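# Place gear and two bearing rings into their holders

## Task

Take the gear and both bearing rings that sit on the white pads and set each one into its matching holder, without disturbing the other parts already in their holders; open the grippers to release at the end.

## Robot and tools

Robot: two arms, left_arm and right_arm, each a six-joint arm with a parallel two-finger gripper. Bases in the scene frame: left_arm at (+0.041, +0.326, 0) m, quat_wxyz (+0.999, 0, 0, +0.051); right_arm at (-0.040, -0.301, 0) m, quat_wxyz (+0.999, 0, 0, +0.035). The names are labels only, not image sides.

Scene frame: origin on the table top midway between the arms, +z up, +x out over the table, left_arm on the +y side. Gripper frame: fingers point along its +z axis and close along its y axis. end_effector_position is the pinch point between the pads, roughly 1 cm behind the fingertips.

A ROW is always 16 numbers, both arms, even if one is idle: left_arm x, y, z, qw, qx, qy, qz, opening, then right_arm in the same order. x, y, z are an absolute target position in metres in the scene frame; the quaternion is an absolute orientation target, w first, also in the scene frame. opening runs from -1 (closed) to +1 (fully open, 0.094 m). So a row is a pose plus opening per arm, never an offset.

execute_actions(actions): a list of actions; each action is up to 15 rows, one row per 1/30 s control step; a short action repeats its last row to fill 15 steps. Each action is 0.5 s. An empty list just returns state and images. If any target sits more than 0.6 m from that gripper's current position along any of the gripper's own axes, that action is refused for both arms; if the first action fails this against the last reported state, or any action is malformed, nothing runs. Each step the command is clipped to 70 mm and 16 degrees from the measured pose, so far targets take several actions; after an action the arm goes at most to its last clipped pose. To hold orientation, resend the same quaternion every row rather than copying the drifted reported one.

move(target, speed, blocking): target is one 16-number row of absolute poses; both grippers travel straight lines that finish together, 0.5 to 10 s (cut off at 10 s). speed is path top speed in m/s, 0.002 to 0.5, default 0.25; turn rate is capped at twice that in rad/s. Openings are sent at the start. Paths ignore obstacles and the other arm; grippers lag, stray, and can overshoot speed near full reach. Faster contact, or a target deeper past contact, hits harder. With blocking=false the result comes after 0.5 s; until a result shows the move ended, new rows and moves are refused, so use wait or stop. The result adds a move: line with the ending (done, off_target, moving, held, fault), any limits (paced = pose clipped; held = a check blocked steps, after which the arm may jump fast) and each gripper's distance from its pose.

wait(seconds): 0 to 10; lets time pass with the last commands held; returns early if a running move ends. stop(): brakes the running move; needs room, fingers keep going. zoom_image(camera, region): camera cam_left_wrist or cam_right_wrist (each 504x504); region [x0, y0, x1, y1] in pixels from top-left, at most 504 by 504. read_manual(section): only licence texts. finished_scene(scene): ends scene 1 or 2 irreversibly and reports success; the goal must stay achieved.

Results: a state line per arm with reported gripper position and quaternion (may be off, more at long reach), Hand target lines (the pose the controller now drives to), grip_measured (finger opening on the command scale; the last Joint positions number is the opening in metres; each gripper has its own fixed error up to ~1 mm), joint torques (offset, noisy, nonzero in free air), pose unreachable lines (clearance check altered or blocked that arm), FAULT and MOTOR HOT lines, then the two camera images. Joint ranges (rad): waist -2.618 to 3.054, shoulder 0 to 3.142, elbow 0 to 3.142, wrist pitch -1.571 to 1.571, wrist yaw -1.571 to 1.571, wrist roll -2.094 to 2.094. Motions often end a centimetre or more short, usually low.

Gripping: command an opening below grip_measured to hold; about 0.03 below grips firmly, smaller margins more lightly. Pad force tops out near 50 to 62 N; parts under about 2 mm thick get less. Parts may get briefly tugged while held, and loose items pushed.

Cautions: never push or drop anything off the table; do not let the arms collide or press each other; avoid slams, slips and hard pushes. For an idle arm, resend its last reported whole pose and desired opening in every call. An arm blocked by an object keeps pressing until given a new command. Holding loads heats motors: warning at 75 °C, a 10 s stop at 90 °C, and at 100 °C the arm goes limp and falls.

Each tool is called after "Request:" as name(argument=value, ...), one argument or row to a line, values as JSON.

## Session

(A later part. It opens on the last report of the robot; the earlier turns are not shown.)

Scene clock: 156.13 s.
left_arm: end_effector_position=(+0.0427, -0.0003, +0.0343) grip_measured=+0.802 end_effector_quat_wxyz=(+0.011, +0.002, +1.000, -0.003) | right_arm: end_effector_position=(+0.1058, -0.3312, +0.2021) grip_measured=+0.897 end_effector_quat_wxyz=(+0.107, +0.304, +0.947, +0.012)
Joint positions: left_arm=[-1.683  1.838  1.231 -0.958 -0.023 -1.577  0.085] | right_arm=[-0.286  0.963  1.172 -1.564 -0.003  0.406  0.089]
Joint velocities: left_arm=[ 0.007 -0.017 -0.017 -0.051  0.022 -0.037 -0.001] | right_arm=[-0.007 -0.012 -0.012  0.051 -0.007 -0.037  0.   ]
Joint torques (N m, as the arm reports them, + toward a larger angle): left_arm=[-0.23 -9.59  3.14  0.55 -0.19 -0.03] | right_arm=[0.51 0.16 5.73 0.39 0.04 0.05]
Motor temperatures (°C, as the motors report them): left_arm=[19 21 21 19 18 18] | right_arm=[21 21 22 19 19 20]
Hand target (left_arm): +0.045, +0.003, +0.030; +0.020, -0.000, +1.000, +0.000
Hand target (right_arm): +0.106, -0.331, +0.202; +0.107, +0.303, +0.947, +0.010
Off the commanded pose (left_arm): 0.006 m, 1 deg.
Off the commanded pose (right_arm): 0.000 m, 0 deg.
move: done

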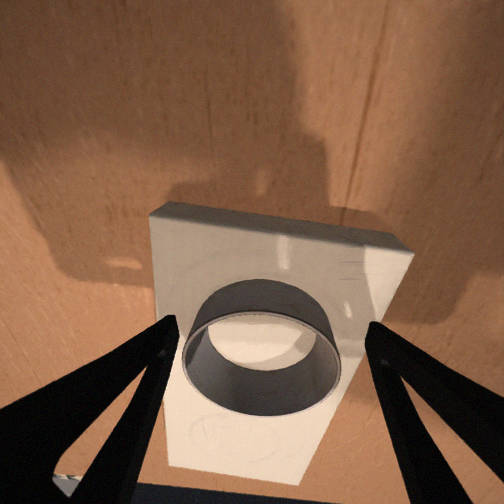

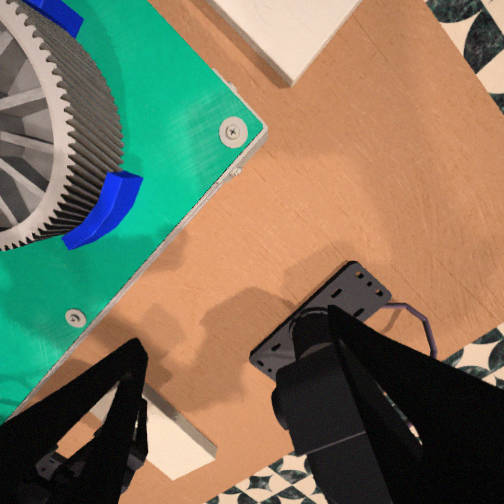

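Request:
move(
  target=[0.043,0.002,0.033,0.02,0,1,0,0.4,0.106,-0.331,0.202,0.107,0.303,0.947,0.01,0.9],
  speed=0.05,
)

Scene clock: 157.00 s.
left_arm: end_effector_position=(+0.0426, -0.0006, +0.0343) grip_measured=+0.402 end_effector_quat_wxyz=(+0.011, -0.001, +1.000, -0.003) | right_arm: end_effector_position=(+0.1058, -0.3312, +0.2021) grip_measured=+0.897 end_effector_quat_wxyz=(+0.107, +0.304, +0.947, +0.012)
Joint positions: left_arm=[-1.683  1.838  1.231 -0.957 -0.022 -1.582  0.066] | right_arm=[-0.286  0.963  1.172 -1.564 -0.003  0.406  0.089]
Joint velocities: left_arm=[-0.007  0.012 -0.012 -0.066 -0.11  -0.095  0.   ] | right_arm=[ 0.007  0.002  0.002 -0.037 -0.007 -0.022 -0.001]
Joint torques (N m, as the arm reports them, + toward a larger angle): left_arm=[-0.74 -9.81  3.86  0.4  -0.19 -0.06] | right_arm=[0.54 0.13 5.75 0.41 0.01 0.04]
Motor temperatures (°C, as the motors report them): left_arm=[19 21 21 19 18 18] | right_arm=[21 21 22 19 19 20]
Hand target (left_arm): +0.043, +0.002, +0.033; +0.020, +0.000, +1.000, +0.000
Hand target (right_arm): +0.106, -0.331, +0.202; +0.107, +0.303, +0.947, +0.010
Off the commanded pose (left_arm): 0.003 m, 1 deg.
Off the commanded pose (right_arm): 0.000 m, 0 deg.
move: done

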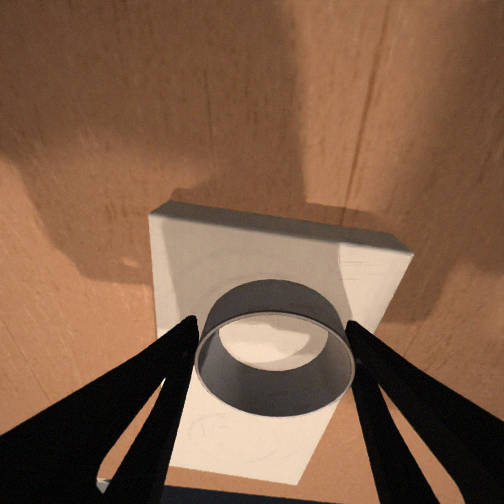

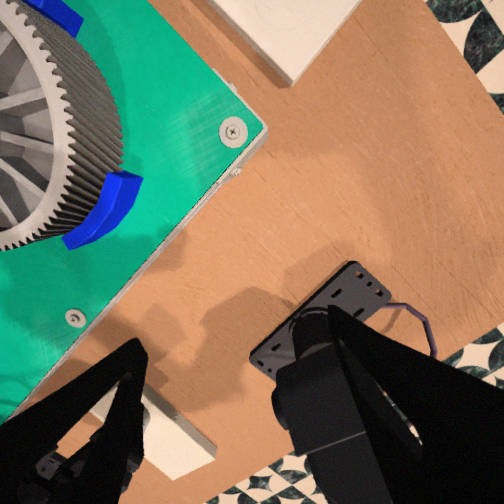

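Request:
move(
  target=[0.043,0.002,0.033,0.02,0,1,0,0.24,0.106,-0.331,0.202,0.107,0.303,0.947,0.01,0.9],
  speed=0.05,
)

Request:
move(
  target=[0.06,0.02,0.15,0.03,0,1,0,0.24,0.106,-0.331,0.202,0.107,0.303,0.947,0.01,0.9],
  speed=0.15,
)

Request:
move(
  target=[0.28,0.17,0.15,0.03,0,1,0,0.24,0.106,-0.331,0.202,0.107,0.303,0.947,0.01,0.9],
  speed=0.2,
)

Scene clock: 157.97 s.
left_arm: end_effector_position=(+0.0426, -0.0007, +0.0343) grip_measured=+0.294 end_effector_quat_wxyz=(+0.011, -0.001, +1.000, -0.004) | right_arm: end_effector_position=(+0.1058, -0.3312, +0.2021) grip_measured=+0.897 end_effector_quat_wxyz=(+0.107, +0.304, +0.947, +0.012)
Joint positions: left_arm=[-1.683  1.838  1.231 -0.957 -0.022 -1.582  0.061] | right_arm=[-0.286  0.963  1.172 -1.564 -0.003  0.406  0.089]
Joint velocities: left_arm=[-0.002  0.002  0.002 -0.037  0.022 -0.081  0.001] | right_arm=[-0.007  0.017  0.002  0.051  0.007 -0.022 -0.001]
Joint torques (N m, as the arm reports them, + toward a larger angle): left_arm=[-0.77 -9.79  3.88  0.4  -0.19 -0.04] | right_arm=[0.55 0.09 5.78 0.4  0.03 0.03]
Motor temperatures (°C, as the motors report them): left_arm=[19 21 21 19 18 18] | right_arm=[21 21 22 19 19 20]
Hand target (left_arm): +0.043, +0.002, +0.033; +0.020, +0.000, +1.000, +0.000
Hand target (right_arm): +0.106, -0.331, +0.202; +0.107, +0.303, +0.947, +0.010
Off the commanded pose (left_arm): 0.003 m, 1 deg.
Off the commanded pose (right_arm): 0.000 m, 0 deg.
move: done

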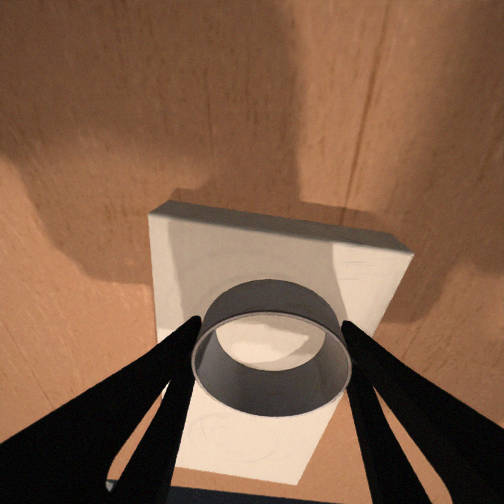

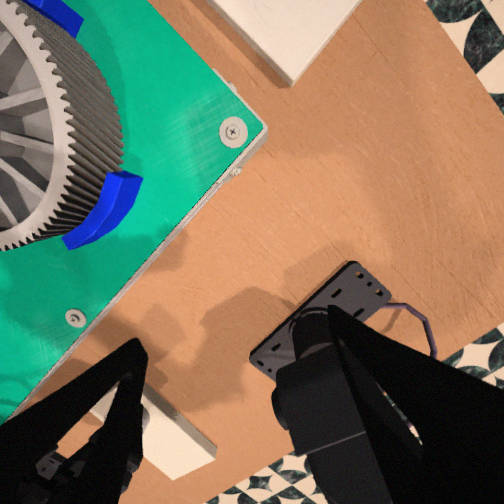

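Scene clock: 159.40 s.
left_arm: end_effector_position=(+0.0534, +0.0241, +0.1350) grip_measured=+0.294 end_effector_quat_wxyz=(+0.020, +0.002, +1.000, +0.016) | right_arm: end_effector_position=(+0.1058, -0.3312, +0.2021) grip_measured=+0.897 end_effector_quat_wxyz=(+0.107, +0.304, +0.947, +0.012)
Joint positions: left_arm=[-1.659  1.716  1.488 -1.376 -0.041 -1.553  0.061] | right_arm=[-0.286  0.963  1.172 -1.564 -0.003  0.406  0.089]
Joint velocities: left_arm=[-0.017 -0.007  0.002 -0.007 -0.022 -0.022 -0.   ] | right_arm=[-0.007  0.002 -0.002 -0.051 -0.007 -0.037 -0.001]
Joint torques (N m, as the arm reports them, + toward a larger angle): left_arm=[  0.97 -10.44   7.18   0.06  -0.21   0.1 ] | right_arm=[0.49 0.1  5.74 0.39 0.04 0.04]
Motor temperatures (°C, as the motors report them): left_arm=[19 21 21 19 18 18] | right_arm=[21 20 22 19 19 20]
Hand target (left_arm): +0.060, +0.021, +0.150; +0.030, -0.000, +1.000, +0.000
Hand target (right_arm): +0.106, -0.331, +0.202; +0.107, +0.303, +0.947, +0.010
Off the commanded pose (left_arm): 0.017 m, 2 deg.
Off the commanded pose (right_arm): 0.000 m, 0 deg.
move: off_target (left_arm)

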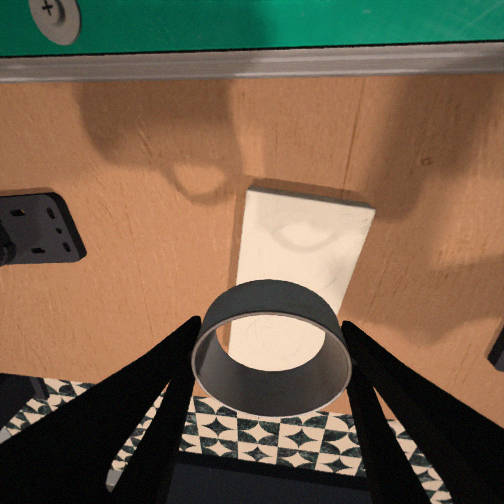

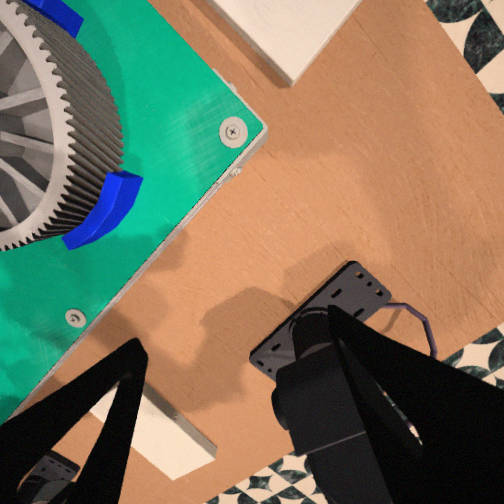

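Scene clock: 161.37 s.
left_arm: end_effector_position=(+0.2699, +0.1751, +0.1389) grip_measured=+0.294 end_effector_quat_wxyz=(+0.007, -0.000, +1.000, +0.019) | right_arm: end_effector_position=(+0.1058, -0.3312, +0.2021) grip_measured=+0.897 end_effector_quat_wxyz=(+0.107, +0.304, +0.947, +0.012)
Joint positions: left_arm=[-0.714  1.589  1.367 -1.359 -0.039 -0.613  0.061] | right_arm=[-0.286  0.963  1.172 -1.564 -0.003  0.406  0.089]
Joint velocities: left_arm=[ 0.022  0.002  0.002  0.007  0.051  0.007 -0.001] | right_arm=[ 0.007 -0.002 -0.007  0.007 -0.051  0.022  0.   ]
Joint torques (N m, as the arm reports them, + toward a larger angle): left_arm=[ 0.61 -7.5   7.46  0.53 -0.02  0.1 ] | right_arm=[0.49 0.09 5.84 0.38 0.04 0.04]
Motor temperatures (°C, as the motors report them): left_arm=[19 21 21 19 18 18] | right_arm=[21 20 22 19 19 20]
Hand target (left_arm): +0.282, +0.169, +0.150; +0.031, +0.000, +1.000, +0.003
Hand target (right_arm): +0.106, -0.331, +0.202; +0.107, +0.303, +0.947, +0.010
Off the commanded pose (left_arm): 0.016 m, 3 deg.
Off the commanded pose (right_arm): 0.000 m, 0 deg.
move: off_target (left_arm)

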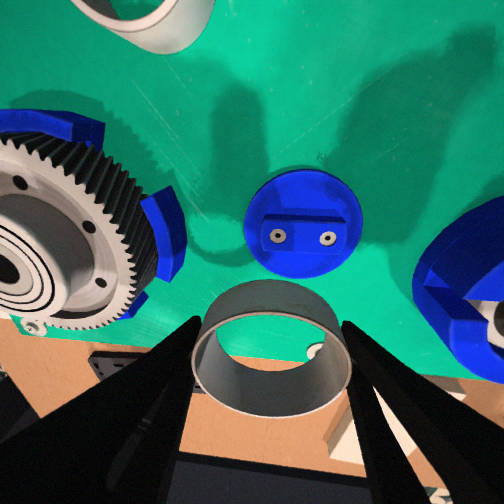

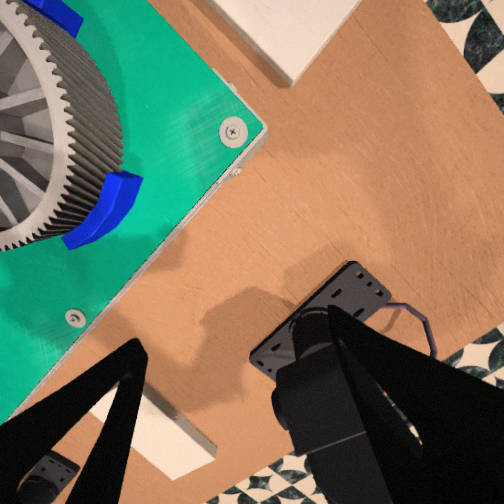

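Request:
move(
  target=[0.303,0.155,0.115,0.02,0,1,0,0.24,0.106,-0.331,0.202,0.107,0.303,0.947,0.01,0.9],
  speed=0.06,
)

Scene clock: 162.70 s.
left_arm: end_effector_position=(+0.2923, +0.1584, +0.1084) grip_measured=+0.294 end_effector_quat_wxyz=(+0.003, +0.002, +1.000, +0.014) | right_arm: end_effector_position=(+0.1058, -0.3312, +0.2021) grip_measured=+0.897 end_effector_quat_wxyz=(+0.107, +0.304, +0.947, +0.012)
Joint positions: left_arm=[-0.709  1.701  1.367 -1.248 -0.026 -0.602  0.061] | right_arm=[-0.286  0.963  1.172 -1.564 -0.003  0.406  0.089]
Joint velocities: left_arm=[-0.007 -0.002 -0.002  0.037 -0.037 -0.007 -0.   ] | right_arm=[ 0.007  0.007 -0.022  0.007 -0.022 -0.007 -0.001]
Joint torques (N m, as the arm reports them, + toward a larger angle): left_arm=[ 0.95 -8.91  6.05  0.59  0.    0.1 ] | right_arm=[0.51 0.11 5.72 0.4  0.04 0.04]
Motor temperatures (°C, as the motors report them): left_arm=[19 21 21 19 18 18] | right_arm=[21 20 22 19 19 20]
Hand target (left_arm): +0.303, +0.155, +0.115; +0.020, -0.000, +1.000, +0.001
Hand target (right_arm): +0.106, -0.331, +0.202; +0.107, +0.303, +0.947, +0.010
Off the commanded pose (left_arm): 0.013 m, 3 deg.
Off the commanded pose (right_arm): 0.000 m, 0 deg.
move: off_target (left_arm)

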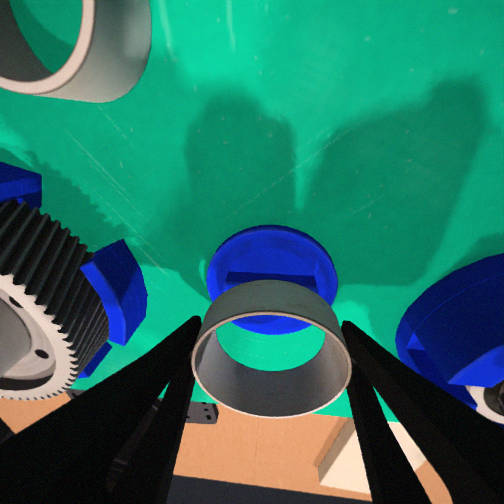

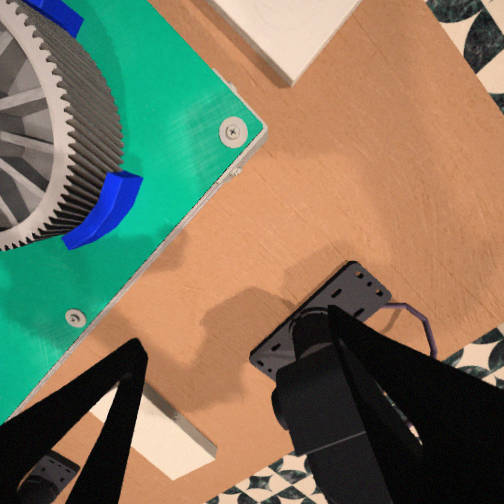

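Request:
move(
  target=[0.322,0.157,0.118,0.03,0,1,0,0.24,0.106,-0.331,0.202,0.107,0.303,0.947,0.01,0.9],
  speed=0.05,
)

Request:
zoom_image(
  camera="cam_left_wrist",
  region=[160,210,390,440],
)

Scene clock: 163.87 s.
left_arm: end_effector_position=(+0.3064, +0.1609, +0.1080) grip_measured=+0.294 end_effector_quat_wxyz=(+0.005, +0.002, +1.000, +0.012) | right_arm: end_effector_position=(+0.1058, -0.3312, +0.2021) grip_measured=+0.897 end_effector_quat_wxyz=(+0.107, +0.304, +0.947, +0.012)
Joint positions: left_arm=[-0.676  1.733  1.402 -1.244 -0.026 -0.57   0.061] | right_arm=[-0.286  0.963  1.172 -1.564 -0.003  0.406  0.089]
Joint velocities: left_arm=[ 0.022 -0.002 -0.017 -0.022  0.066 -0.037 -0.002] | right_arm=[-0.002 -0.022  0.012 -0.066 -0.022 -0.037 -0.001]
Joint torques (N m, as the arm reports them, + toward a larger angle): left_arm=[ 0.93 -8.72  7.33  0.57 -0.09  0.11] | right_arm=[0.57 0.17 5.76 0.39 0.05 0.05]
Motor temperatures (°C, as the motors report them): left_arm=[19 21 21 19 18 18] | right_arm=[21 20 22 19 19 20]
Hand target (left_arm): +0.321, +0.157, +0.118; +0.030, -0.000, +1.000, +0.001
Hand target (right_arm): +0.106, -0.331, +0.202; +0.107, +0.303, +0.947, +0.010
Off the commanded pose (left_arm): 0.019 m, 3 deg.
Off the commanded pose (right_arm): 0.000 m, 0 deg.
move: off_target (left_arm)

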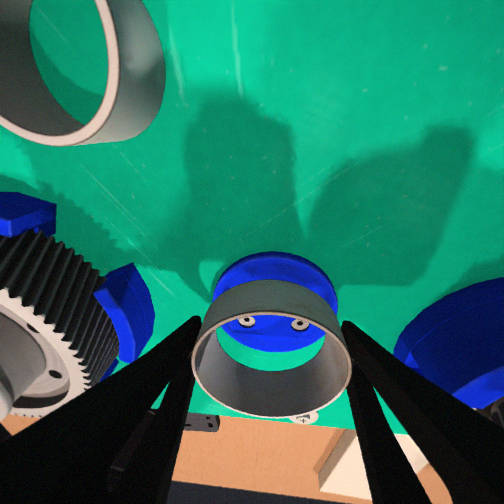

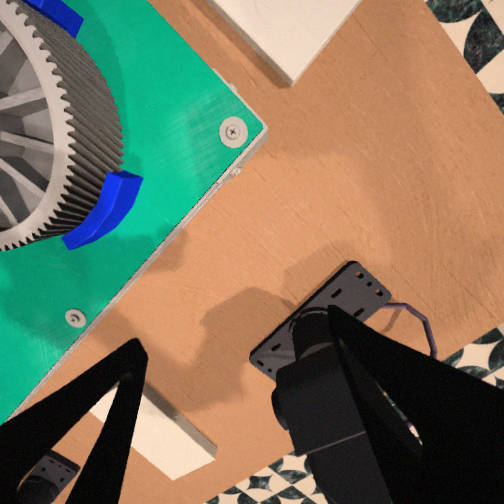

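Region (160, 210, 390, 440) of cam_left_wrist's 504x504 image, scaled by 2.191, with more detail than that image has.

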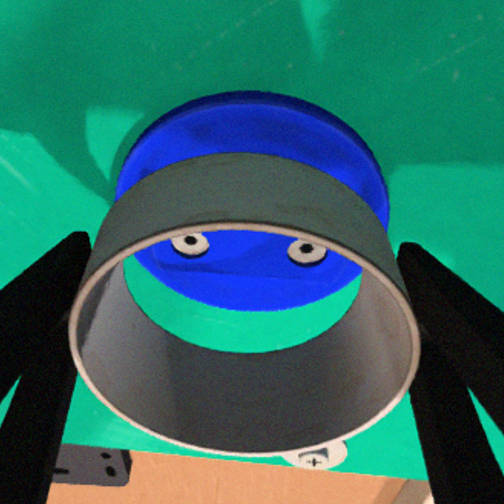

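Request:
move(
  target=[0.328,0.155,0.112,0.03,0,1,0,0.24,0.106,-0.331,0.202,0.107,0.303,0.947,0.01,0.9],
  speed=0.03,
)

Request:
zoom_image(
  camera="cam_left_wrist",
  region=[160,210,390,440],
)

Scene clock: 165.17 s.
left_arm: end_effector_position=(+0.3092, +0.1591, +0.1000) grip_measured=+0.294 end_effector_quat_wxyz=(+0.000, +0.005, +1.000, +0.015) | right_arm: end_effector_position=(+0.1058, -0.3312, +0.2021) grip_measured=+0.897 end_effector_quat_wxyz=(+0.107, +0.304, +0.947, +0.012)
Joint positions: left_arm=[-0.676  1.76   1.402 -1.229 -0.026 -0.565  0.061] | right_arm=[-0.286  0.963  1.172 -1.564 -0.003  0.406  0.089]
Joint velocities: left_arm=[-0.002 -0.007 -0.002  0.081  0.037  0.022 -0.   ] | right_arm=[-0.002  0.007 -0.007 -0.007 -0.037 -0.022 -0.001]
Joint torques (N m, as the arm reports them, + toward a larger angle): left_arm=[ 1.36 -9.31  7.63  0.58 -0.09  0.09] | right_arm=[0.56 0.16 5.76 0.4  0.05 0.04]
Motor temperatures (°C, as the motors report them): left_arm=[19 21 21 19 18 18] | right_arm=[21 20 22 19 19 20]
Hand target (left_arm): +0.327, +0.155, +0.112; +0.030, -0.000, +1.000, +0.001
Hand target (right_arm): +0.106, -0.331, +0.202; +0.107, +0.303, +0.947, +0.010
Off the commanded pose (left_arm): 0.023 m, 4 deg.
Off the commanded pose (right_arm): 0.000 m, 0 deg.
move: off_target (left_arm)

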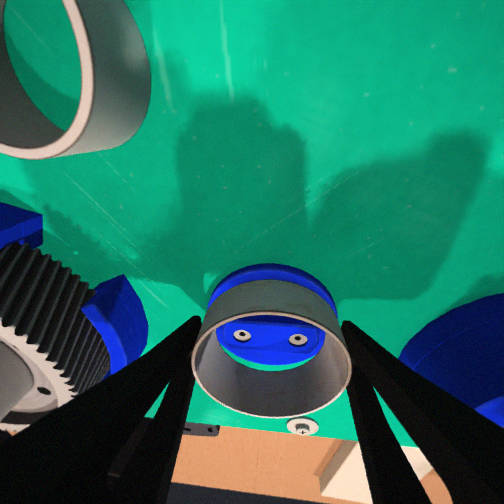

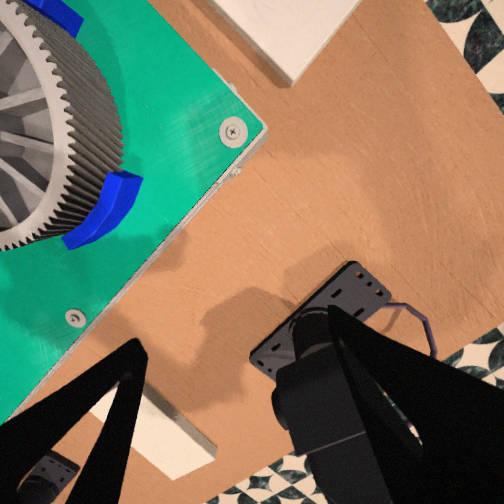

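Region (160, 210, 390, 440) of cam_left_wrist's 504x504 image, scaled by 2.191, with more detail than that image has.

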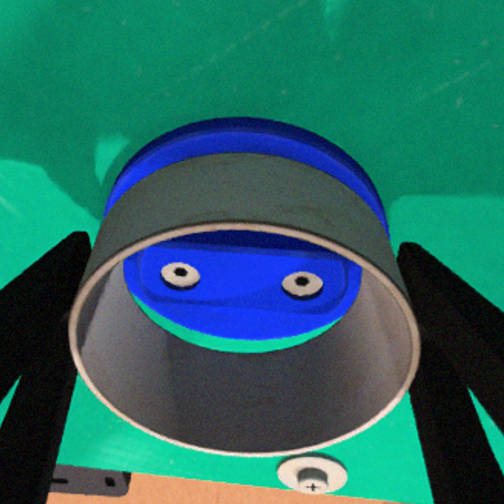

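Request:
move(
  target=[0.334,0.158,0.120,0.03,0,1,0,0.24,0.106,-0.331,0.202,0.107,0.303,0.947,0.01,0.9],
  speed=0.02,
)

Request:
zoom_image(
  camera="cam_left_wrist",
  region=[160,210,390,440],
)

Scene clock: 167.27 s.
left_arm: end_effector_position=(+0.3236, +0.1584, +0.1085) grip_measured=+0.294 end_effector_quat_wxyz=(+0.015, +0.002, +1.000, +0.006) | right_arm: end_effector_position=(+0.1058, -0.3312, +0.2021) grip_measured=+0.897 end_effector_quat_wxyz=(+0.107, +0.304, +0.947, +0.012)
Joint positions: left_arm=[-0.654  1.772  1.451 -1.231 -0.026 -0.547  0.061] | right_arm=[-0.286  0.963  1.172 -1.564 -0.003  0.406  0.089]
Joint velocities: left_arm=[ 0.007 -0.022 -0.007 -0.037 -0.081  0.007  0.001] | right_arm=[ 0.002 -0.012  0.007 -0.007 -0.051 -0.007  0.   ]
Joint torques (N m, as the arm reports them, + toward a larger angle): left_arm=[ 0.99 -9.5   7.48  0.31 -0.07  0.09] | right_arm=[0.55 0.1  5.79 0.4  0.05 0.05]
Motor temperatures (°C, as the motors report them): left_arm=[19 21 21 19 18 18] | right_arm=[21 20 22 19 19 20]
Hand target (left_arm): +0.333, +0.158, +0.120; +0.030, -0.000, +1.000, +0.001
Hand target (right_arm): +0.106, -0.331, +0.202; +0.107, +0.303, +0.947, +0.010
Off the commanded pose (left_arm): 0.015 m, 2 deg.
Off the commanded pose (right_arm): 0.000 m, 0 deg.
move: off_target (left_arm)

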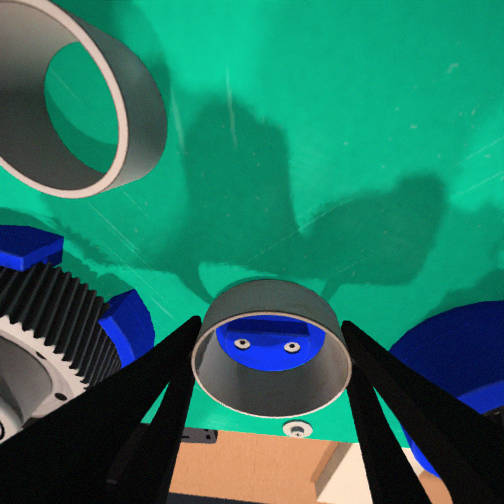

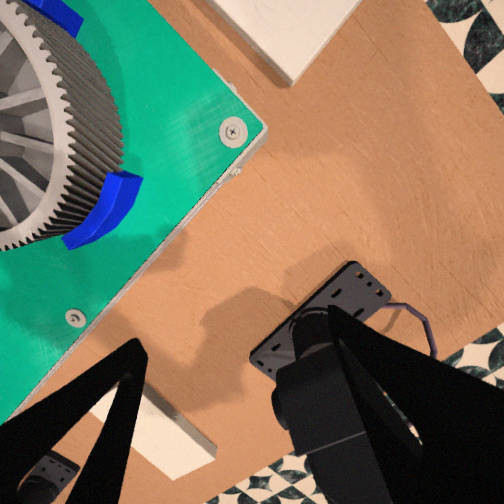

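Region (160, 210, 390, 440) of cam_left_wrist's 504x504 image, scaled by 2.191, with more detail than that image has.

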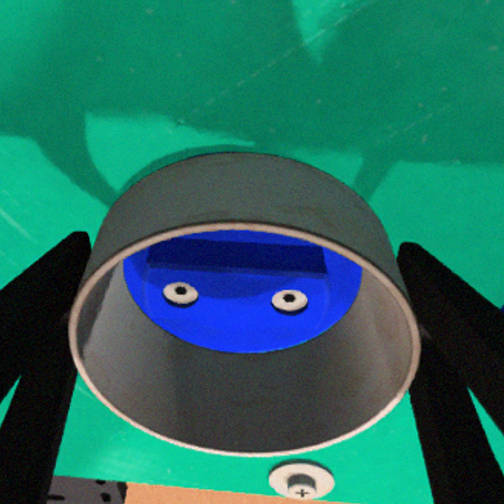

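Request:
move(
  target=[0.321,0.164,0.106,0.015,0,1,0,0.24,0.106,-0.331,0.202,0.107,0.303,0.947,0.01,0.9],
  speed=0.02,
)

Request:
zoom_image(
  camera="cam_left_wrist",
  region=[160,210,390,440],
)

Scene clock: 168.30 s.
left_arm: end_effector_position=(+0.3183, +0.1623, +0.1016) grip_measured=+0.294 end_effector_quat_wxyz=(+0.003, +0.002, +1.000, +0.009) | right_arm: end_effector_position=(+0.1058, -0.3312, +0.2021) grip_measured=+0.897 end_effector_quat_wxyz=(+0.107, +0.304, +0.947, +0.012)
Joint positions: left_arm=[-0.649  1.772  1.424 -1.227 -0.019 -0.543  0.061] | right_arm=[-0.286  0.963  1.172 -1.564 -0.003  0.406  0.089]
Joint velocities: left_arm=[ 0.002 -0.002 -0.002  0.007  0.007 -0.007  0.   ] | right_arm=[0.007 0.017 0.002 0.051 0.081 0.022 0.001]
Joint torques (N m, as the arm reports them, + toward a larger angle): left_arm=[  0.93 -11.81   3.76   0.61   0.02   0.11] | right_arm=[0.56 0.09 5.74 0.41 0.05 0.04]
Motor temperatures (°C, as the motors report them): left_arm=[19 21 21 19 18 18] | right_arm=[21 20 22 19 19 20]
Hand target (left_arm): +0.321, +0.164, +0.106; +0.015, -0.000, +1.000, +0.000
Hand target (right_arm): +0.106, -0.331, +0.202; +0.107, +0.303, +0.947, +0.010
Off the commanded pose (left_arm): 0.005 m, 2 deg.
Off the commanded pose (right_arm): 0.000 m, 0 deg.
move: done

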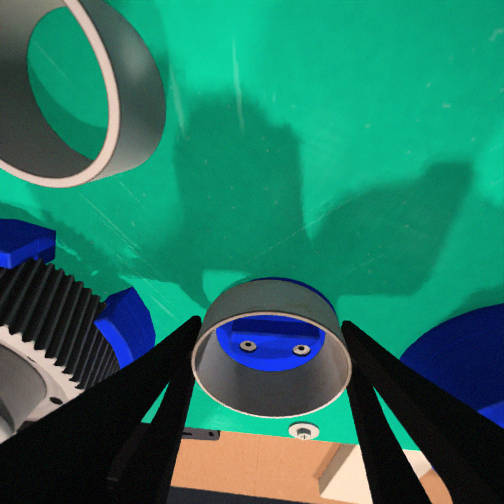

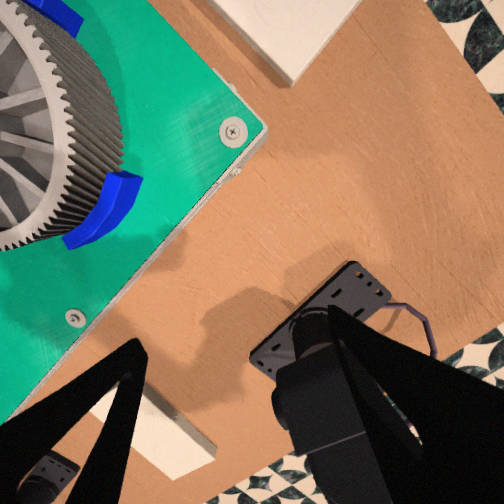

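Region (160, 210, 390, 440) of cam_left_wrist's 504x504 image, scaled by 2.191, with more detail than that image has.

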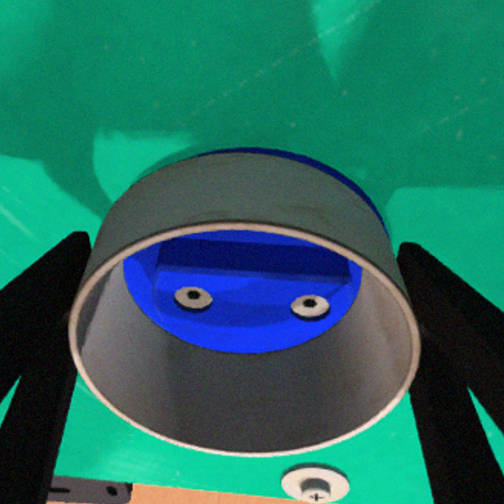

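Request:
move(
  target=[0.306,0.158,0.104,0.015,0,1,0,0.24,0.106,-0.331,0.202,0.107,0.303,0.947,0.01,0.9],
  speed=0.02,
)

Request:
zoom_image(
  camera="cam_left_wrist",
  region=[160,210,390,440],
)

Scene clock: 169.53 s.
left_arm: end_effector_position=(+0.3068, +0.1619, +0.1001) grip_measured=+0.294 end_effector_quat_wxyz=(+0.002, -0.001, +1.000, +0.009) | right_arm: end_effector_position=(+0.1058, -0.3312, +0.2021) grip_measured=+0.897 end_effector_quat_wxyz=(+0.107, +0.304, +0.947, +0.012)
Joint positions: left_arm=[-0.668  1.738  1.377 -1.217 -0.018 -0.568  0.061] | right_arm=[-0.286  0.963  1.172 -1.564 -0.003  0.406  0.089]
Joint velocities: left_arm=[-0.012  0.012 -0.002  0.022  0.007 -0.125 -0.   ] | right_arm=[-0.002  0.007 -0.007 -0.022 -0.037  0.066 -0.001]
Joint torques (N m, as the arm reports them, + toward a larger angle): left_arm=[ -0.95 -11.59   3.67   0.58   0.01  -0.06] | right_arm=[0.51 0.06 5.79 0.39 0.04 0.06]
Motor temperatures (°C, as the motors report them): left_arm=[19 21 21 19 18 18] | right_arm=[21 20 22 19 19 20]
Hand target (left_arm): +0.306, +0.158, +0.104; +0.015, -0.000, +1.000, +0.000
Hand target (right_arm): +0.106, -0.331, +0.202; +0.107, +0.303, +0.947, +0.010
Off the commanded pose (left_arm): 0.006 m, 2 deg.
Off the commanded pose (right_arm): 0.000 m, 0 deg.
move: done

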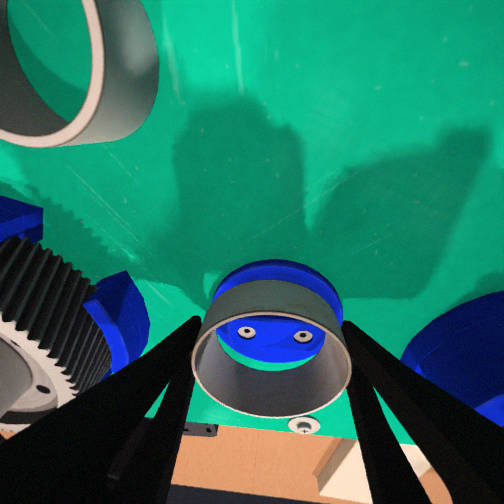

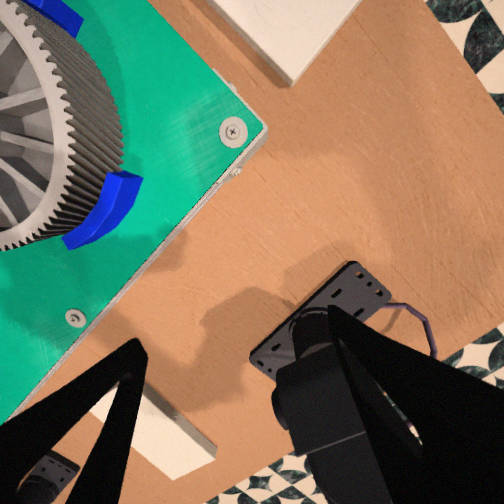

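Region (160, 210, 390, 440) of cam_left_wrist's 504x504 image, scaled by 2.191, with more detail than that image has.

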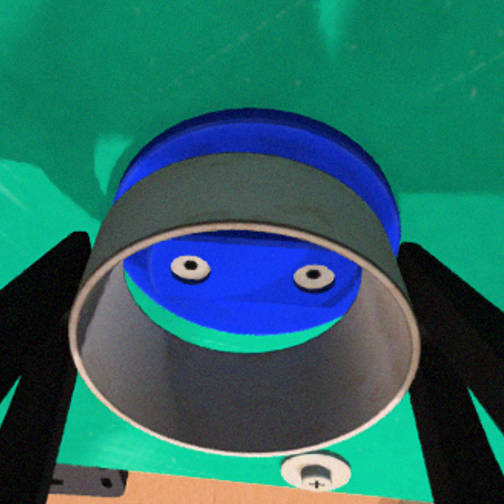

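Request:
move(
  target=[0.310,0.155,0.092,0.015,0,1,0,0.24,0.106,-0.331,0.202,0.107,0.303,0.947,0.01,0.9],
  speed=0.015,
)

Request:
zoom_image(
  camera="cam_left_wrist",
  region=[160,210,390,440],
)

Scene clock: 171.07 s.
left_arm: end_effector_position=(+0.3107, +0.1594, +0.0947) grip_measured=+0.294 end_effector_quat_wxyz=(+0.011, -0.003, +1.000, +0.004) | right_arm: end_effector_position=(+0.1058, -0.3312, +0.2021) grip_measured=+0.897 end_effector_quat_wxyz=(+0.107, +0.304, +0.947, +0.012)
Joint positions: left_arm=[-0.668  1.738  1.356 -1.174 -0.018 -0.572  0.061] | right_arm=[-0.286  0.963  1.172 -1.564 -0.003  0.406  0.089]
Joint velocities: left_arm=[-0.002 -0.007  0.007  0.051 -0.066 -0.022 -0.   ] | right_arm=[ 0.002 -0.002  0.002  0.022 -0.022  0.066 -0.   ]
Joint torques (N m, as the arm reports them, + toward a larger angle): left_arm=[-1.12 -9.16  3.71  0.65  0.01 -0.03] | right_arm=[0.51 0.11 5.75 0.38 0.04 0.05]
Motor temperatures (°C, as the motors report them): left_arm=[19 21 21 19 18 18] | right_arm=[21 20 22 19 19 20]
Hand target (left_arm): +0.310, +0.155, +0.092; +0.015, +0.000, +1.000, +0.000
Hand target (right_arm): +0.106, -0.331, +0.202; +0.107, +0.303, +0.947, +0.010
Off the commanded pose (left_arm): 0.005 m, 1 deg.
Off the commanded pose (right_arm): 0.000 m, 0 deg.
move: done

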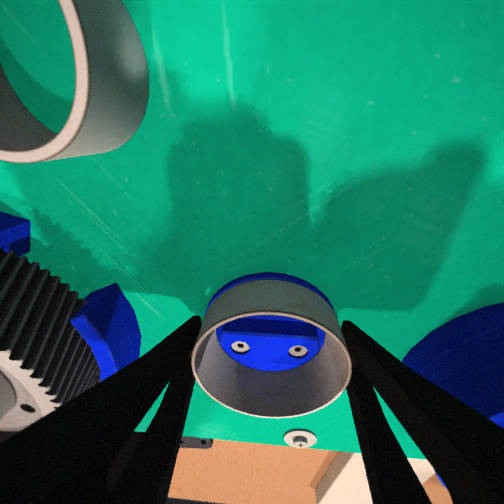

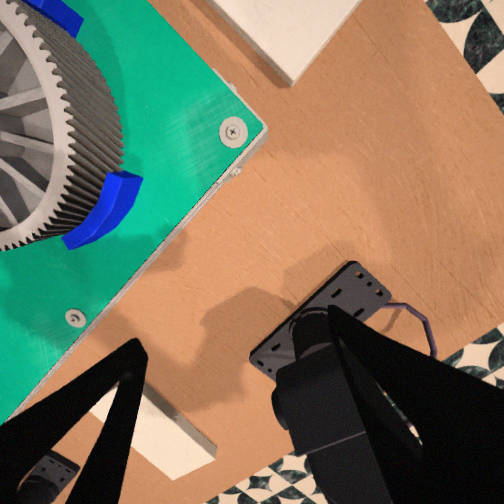

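Region (160, 210, 390, 440) of cam_left_wrist's 504x504 image, scaled by 2.191, with more detail than that image has.

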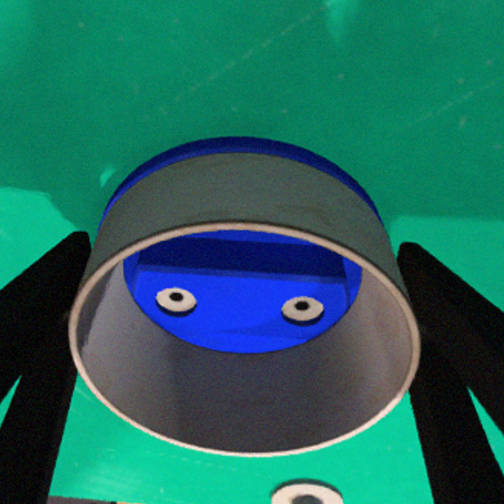

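Request:
move(
  target=[0.302,0.162,0.096,0.005,0,1,0,0.24,0.106,-0.331,0.202,0.107,0.303,0.947,0.01,0.9],
  speed=0.015,
)

Request:
zoom_image(
  camera="cam_left_wrist",
  region=[160,210,390,440],
)

Scene clock: 172.20 s.
left_arm: end_effector_position=(+0.3104, +0.1577, +0.0947) grip_measured=+0.294 end_effector_quat_wxyz=(+0.010, -0.003, +1.000, -0.001) | right_arm: end_effector_position=(+0.1058, -0.3312, +0.2021) grip_measured=+0.897 end_effector_quat_wxyz=(+0.107, +0.304, +0.947, +0.012)
Joint positions: left_arm=[-0.668  1.738  1.356 -1.171 -0.009 -0.572  0.061] | right_arm=[-0.286  0.963  1.172 -1.564 -0.003  0.406  0.089]
Joint velocities: left_arm=[-0.017  0.007  0.007 -0.007 -0.037 -0.007  0.001] | right_arm=[-0.007 -0.002 -0.007 -0.022 -0.081 -0.007  0.   ]
Joint torques (N m, as the arm reports them, + toward a larger angle): left_arm=[ -0.05 -11.68   2.84   0.33   0.03   0.09] | right_arm=[0.52 0.08 5.77 0.39 0.04 0.04]
Motor temperatures (°C, as the motors report them): left_arm=[19 21 21 19 18 18] | right_arm=[21 20 22 19 19 20]
Hand target (left_arm): +0.302, +0.162, +0.096; +0.005, -0.000, +1.000, -0.000
Hand target (right_arm): +0.106, -0.331, +0.202; +0.107, +0.303, +0.947, +0.010
Off the commanded pose (left_arm): 0.010 m, 1 deg.
Off the commanded pose (right_arm): 0.000 m, 0 deg.
move: done

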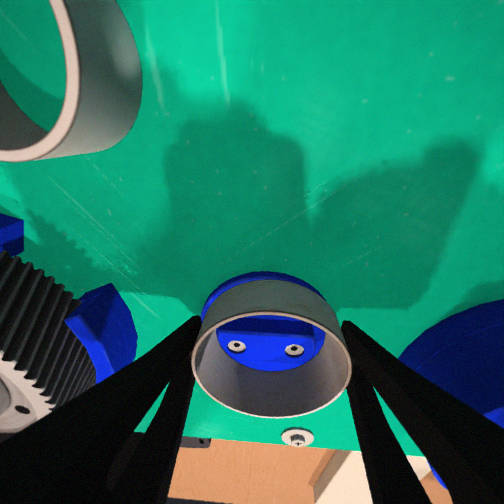

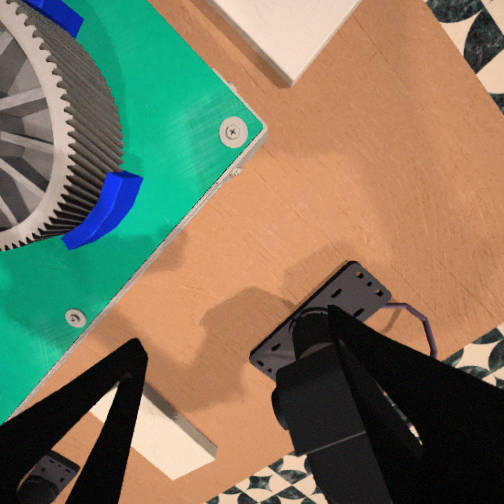

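Region (160, 210, 390, 440) of cam_left_wrist's 504x504 image, scaled by 2.191, with more detail than that image has.

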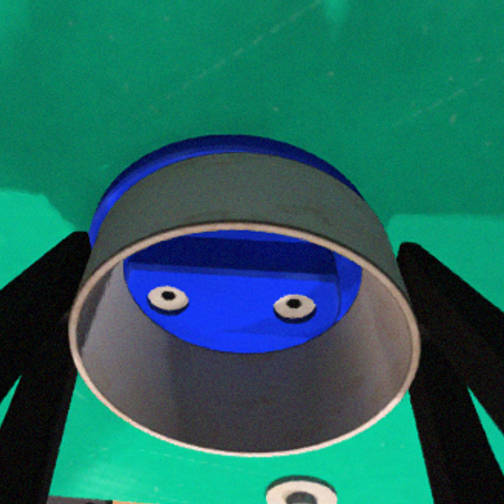

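Request:
move(
  target=[0.301,0.166,0.112,0.01,0,1,0,0.24,0.106,-0.331,0.202,0.107,0.303,0.947,0.01,0.9],
  speed=0.03,
)

Request:
zoom_image(
  camera="cam_left_wrist",
  region=[160,210,390,440],
)

Scene clock: 173.43 s.
left_arm: end_effector_position=(+0.3011, +0.1635, +0.1030) grip_measured=+0.294 end_effector_quat_wxyz=(+0.002, -0.000, +1.000, +0.004) | right_arm: end_effector_position=(+0.1058, -0.3312, +0.2021) grip_measured=+0.897 end_effector_quat_wxyz=(+0.107, +0.304, +0.947, +0.012)
Joint positions: left_arm=[-0.668  1.71   1.356 -1.218 -0.008 -0.567  0.061] | right_arm=[-0.286  0.963  1.172 -1.564 -0.003  0.406  0.089]
Joint velocities: left_arm=[ 0.002 -0.002  0.002 -0.051  0.066  0.037 -0.001] | right_arm=[-0.007 -0.012 -0.022  0.022  0.037  0.007 -0.001]
Joint torques (N m, as the arm reports them, + toward a larger angle): left_arm=[  0.48 -11.24   5.03   0.25  -0.03   0.1 ] | right_arm=[0.57 0.08 5.74 0.39 0.05 0.03]
Motor temperatures (°C, as the motors report them): left_arm=[19 21 21 19 18 18] | right_arm=[21 20 22 19 19 20]
Hand target (left_arm): +0.301, +0.166, +0.112; +0.010, +0.000, +1.000, +0.000
Hand target (right_arm): +0.106, -0.331, +0.202; +0.107, +0.303, +0.947, +0.010
Off the commanded pose (left_arm): 0.009 m, 1 deg.
Off the commanded pose (right_arm): 0.000 m, 0 deg.
move: done

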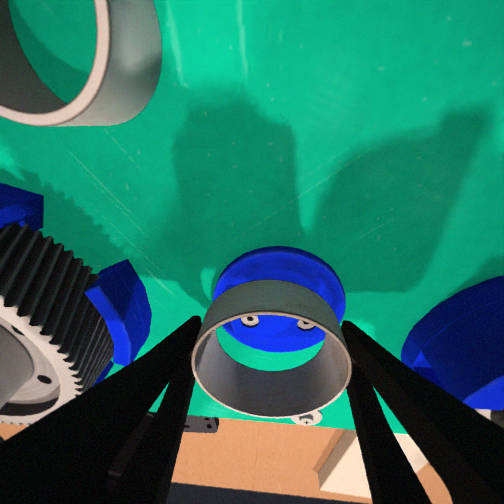

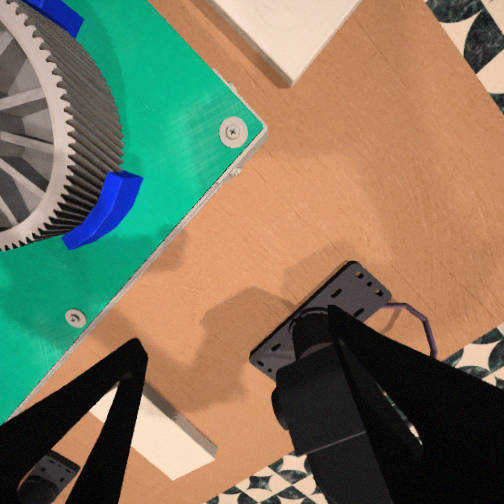

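Region (160, 210, 390, 440) of cam_left_wrist's 504x504 image, scaled by 2.191, with more detail than that image has.

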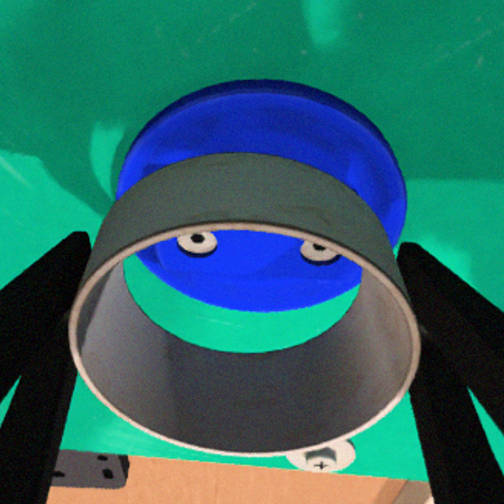

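Request:
move(
  target=[0.307,0.158,0.092,0.01,0,1,0,0.24,0.106,-0.331,0.202,0.107,0.303,0.947,0.01,0.9],
  speed=0.015,
)

Request:
zoom_image(
  camera="cam_left_wrist",
  region=[160,210,390,440],
)

Scene clock: 174.83 s.
left_arm: end_effector_position=(+0.3088, +0.1586, +0.0970) grip_measured=+0.294 end_effector_quat_wxyz=(+0.009, -0.001, +1.000, -0.001) | right_arm: end_effector_position=(+0.1058, -0.3312, +0.2021) grip_measured=+0.897 end_effector_quat_wxyz=(+0.107, +0.304, +0.947, +0.012)
Joint positions: left_arm=[-0.668  1.731  1.356 -1.179 -0.008 -0.567  0.061] | right_arm=[-0.286  0.963  1.172 -1.564 -0.003  0.406  0.089]
Joint velocities: left_arm=[ 0.007  0.017 -0.002  0.007  0.022 -0.051 -0.   ] | right_arm=[-0.007  0.002 -0.002  0.022  0.037  0.066 -0.   ]
Joint torques (N m, as the arm reports them, + toward a larger angle): left_arm=[-0.6  -9.09  3.18  0.66 -0.03 -0.03] | right_arm=[0.49 0.08 5.74 0.4  0.05 0.05]
Motor temperatures (°C, as the motors report them): left_arm=[19 21 21 19 18 18] | right_arm=[21 20 22 19 19 20]
Hand target (left_arm): +0.307, +0.158, +0.092; +0.010, -0.000, +1.000, +0.000
Hand target (right_arm): +0.106, -0.331, +0.202; +0.107, +0.303, +0.947, +0.010
Off the commanded pose (left_arm): 0.005 m, 0 deg.
Off the commanded pose (right_arm): 0.000 m, 0 deg.
move: done

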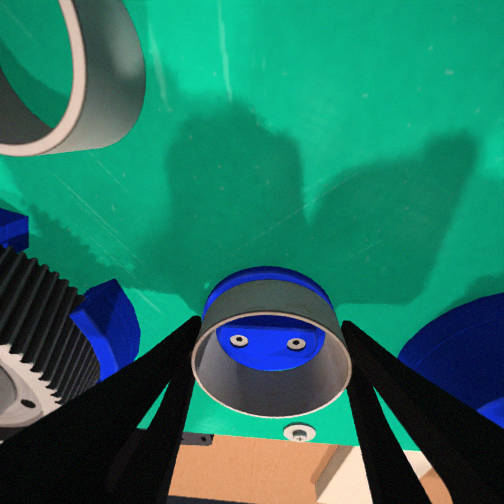

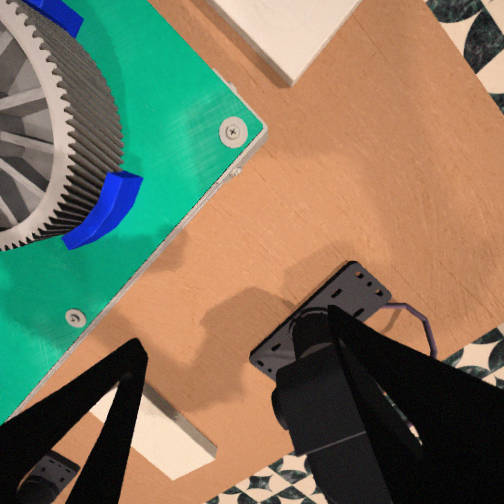

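Region (160, 210, 390, 440) of cam_left_wrist's 504x504 image, scaled by 2.191, with more detail than that image has.

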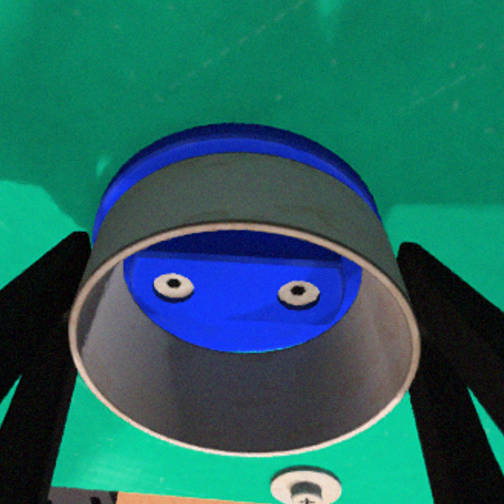

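Request:
move(
  target=[0.303,0.164,0.094,0.0,0,1,0,0.24,0.106,-0.331,0.202,0.107,0.303,0.947,0.01,0.9],
  speed=0.01,
)

Request:
zoom_image(
  camera="cam_left_wrist",
  region=[160,210,390,440],
)

Scene clock: 176.27 s.
left_arm: end_effector_position=(+0.3085, +0.1577, +0.0970) grip_measured=+0.294 end_effector_quat_wxyz=(+0.008, +0.001, +1.000, -0.004) | right_arm: end_effector_position=(+0.1058, -0.3312, +0.2021) grip_measured=+0.897 end_effector_quat_wxyz=(+0.107, +0.304, +0.947, +0.012)
Joint positions: left_arm=[-0.668  1.731  1.356 -1.178 -0.003 -0.563  0.061] | right_arm=[-0.286  0.963  1.172 -1.564 -0.003  0.406  0.089]
Joint velocities: left_arm=[ 0.002 -0.012  0.007  0.037 -0.051  0.022 -0.001] | right_arm=[-0.007  0.002  0.007  0.066  0.022 -0.037 -0.   ]
Joint torques (N m, as the arm reports them, + toward a larger angle): left_arm=[  0.81 -10.06   2.96   0.39   0.02   0.11] | right_arm=[0.5  0.17 5.79 0.41 0.03 0.06]
Motor temperatures (°C, as the motors report them): left_arm=[19 21 21 19 18 18] | right_arm=[21 20 22 19 19 20]
Hand target (left_arm): +0.303, +0.164, +0.094; -0.000, +0.000, +1.000, -0.000
Hand target (right_arm): +0.106, -0.331, +0.202; +0.107, +0.303, +0.947, +0.010
Off the commanded pose (left_arm): 0.009 m, 1 deg.
Off the commanded pose (right_arm): 0.000 m, 0 deg.
move: done

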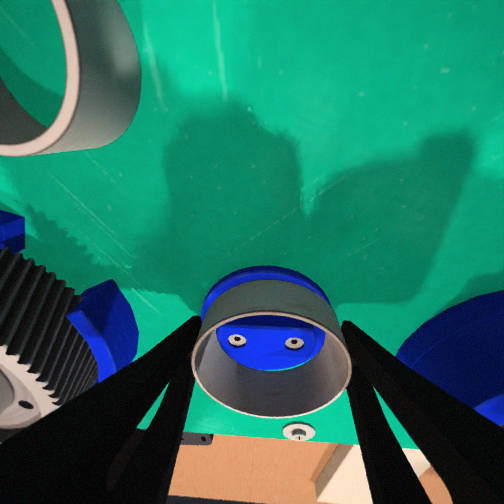

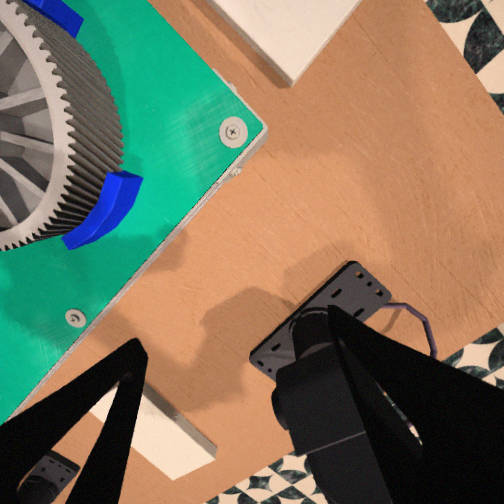

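Region (160, 210, 390, 440) of cam_left_wrist's 504x504 image, scaled by 2.191, with more detail than that image has.

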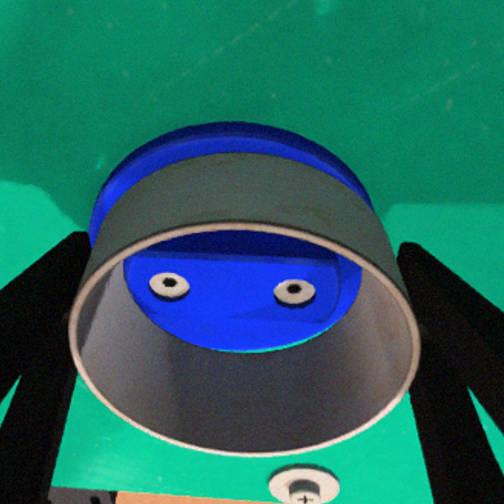

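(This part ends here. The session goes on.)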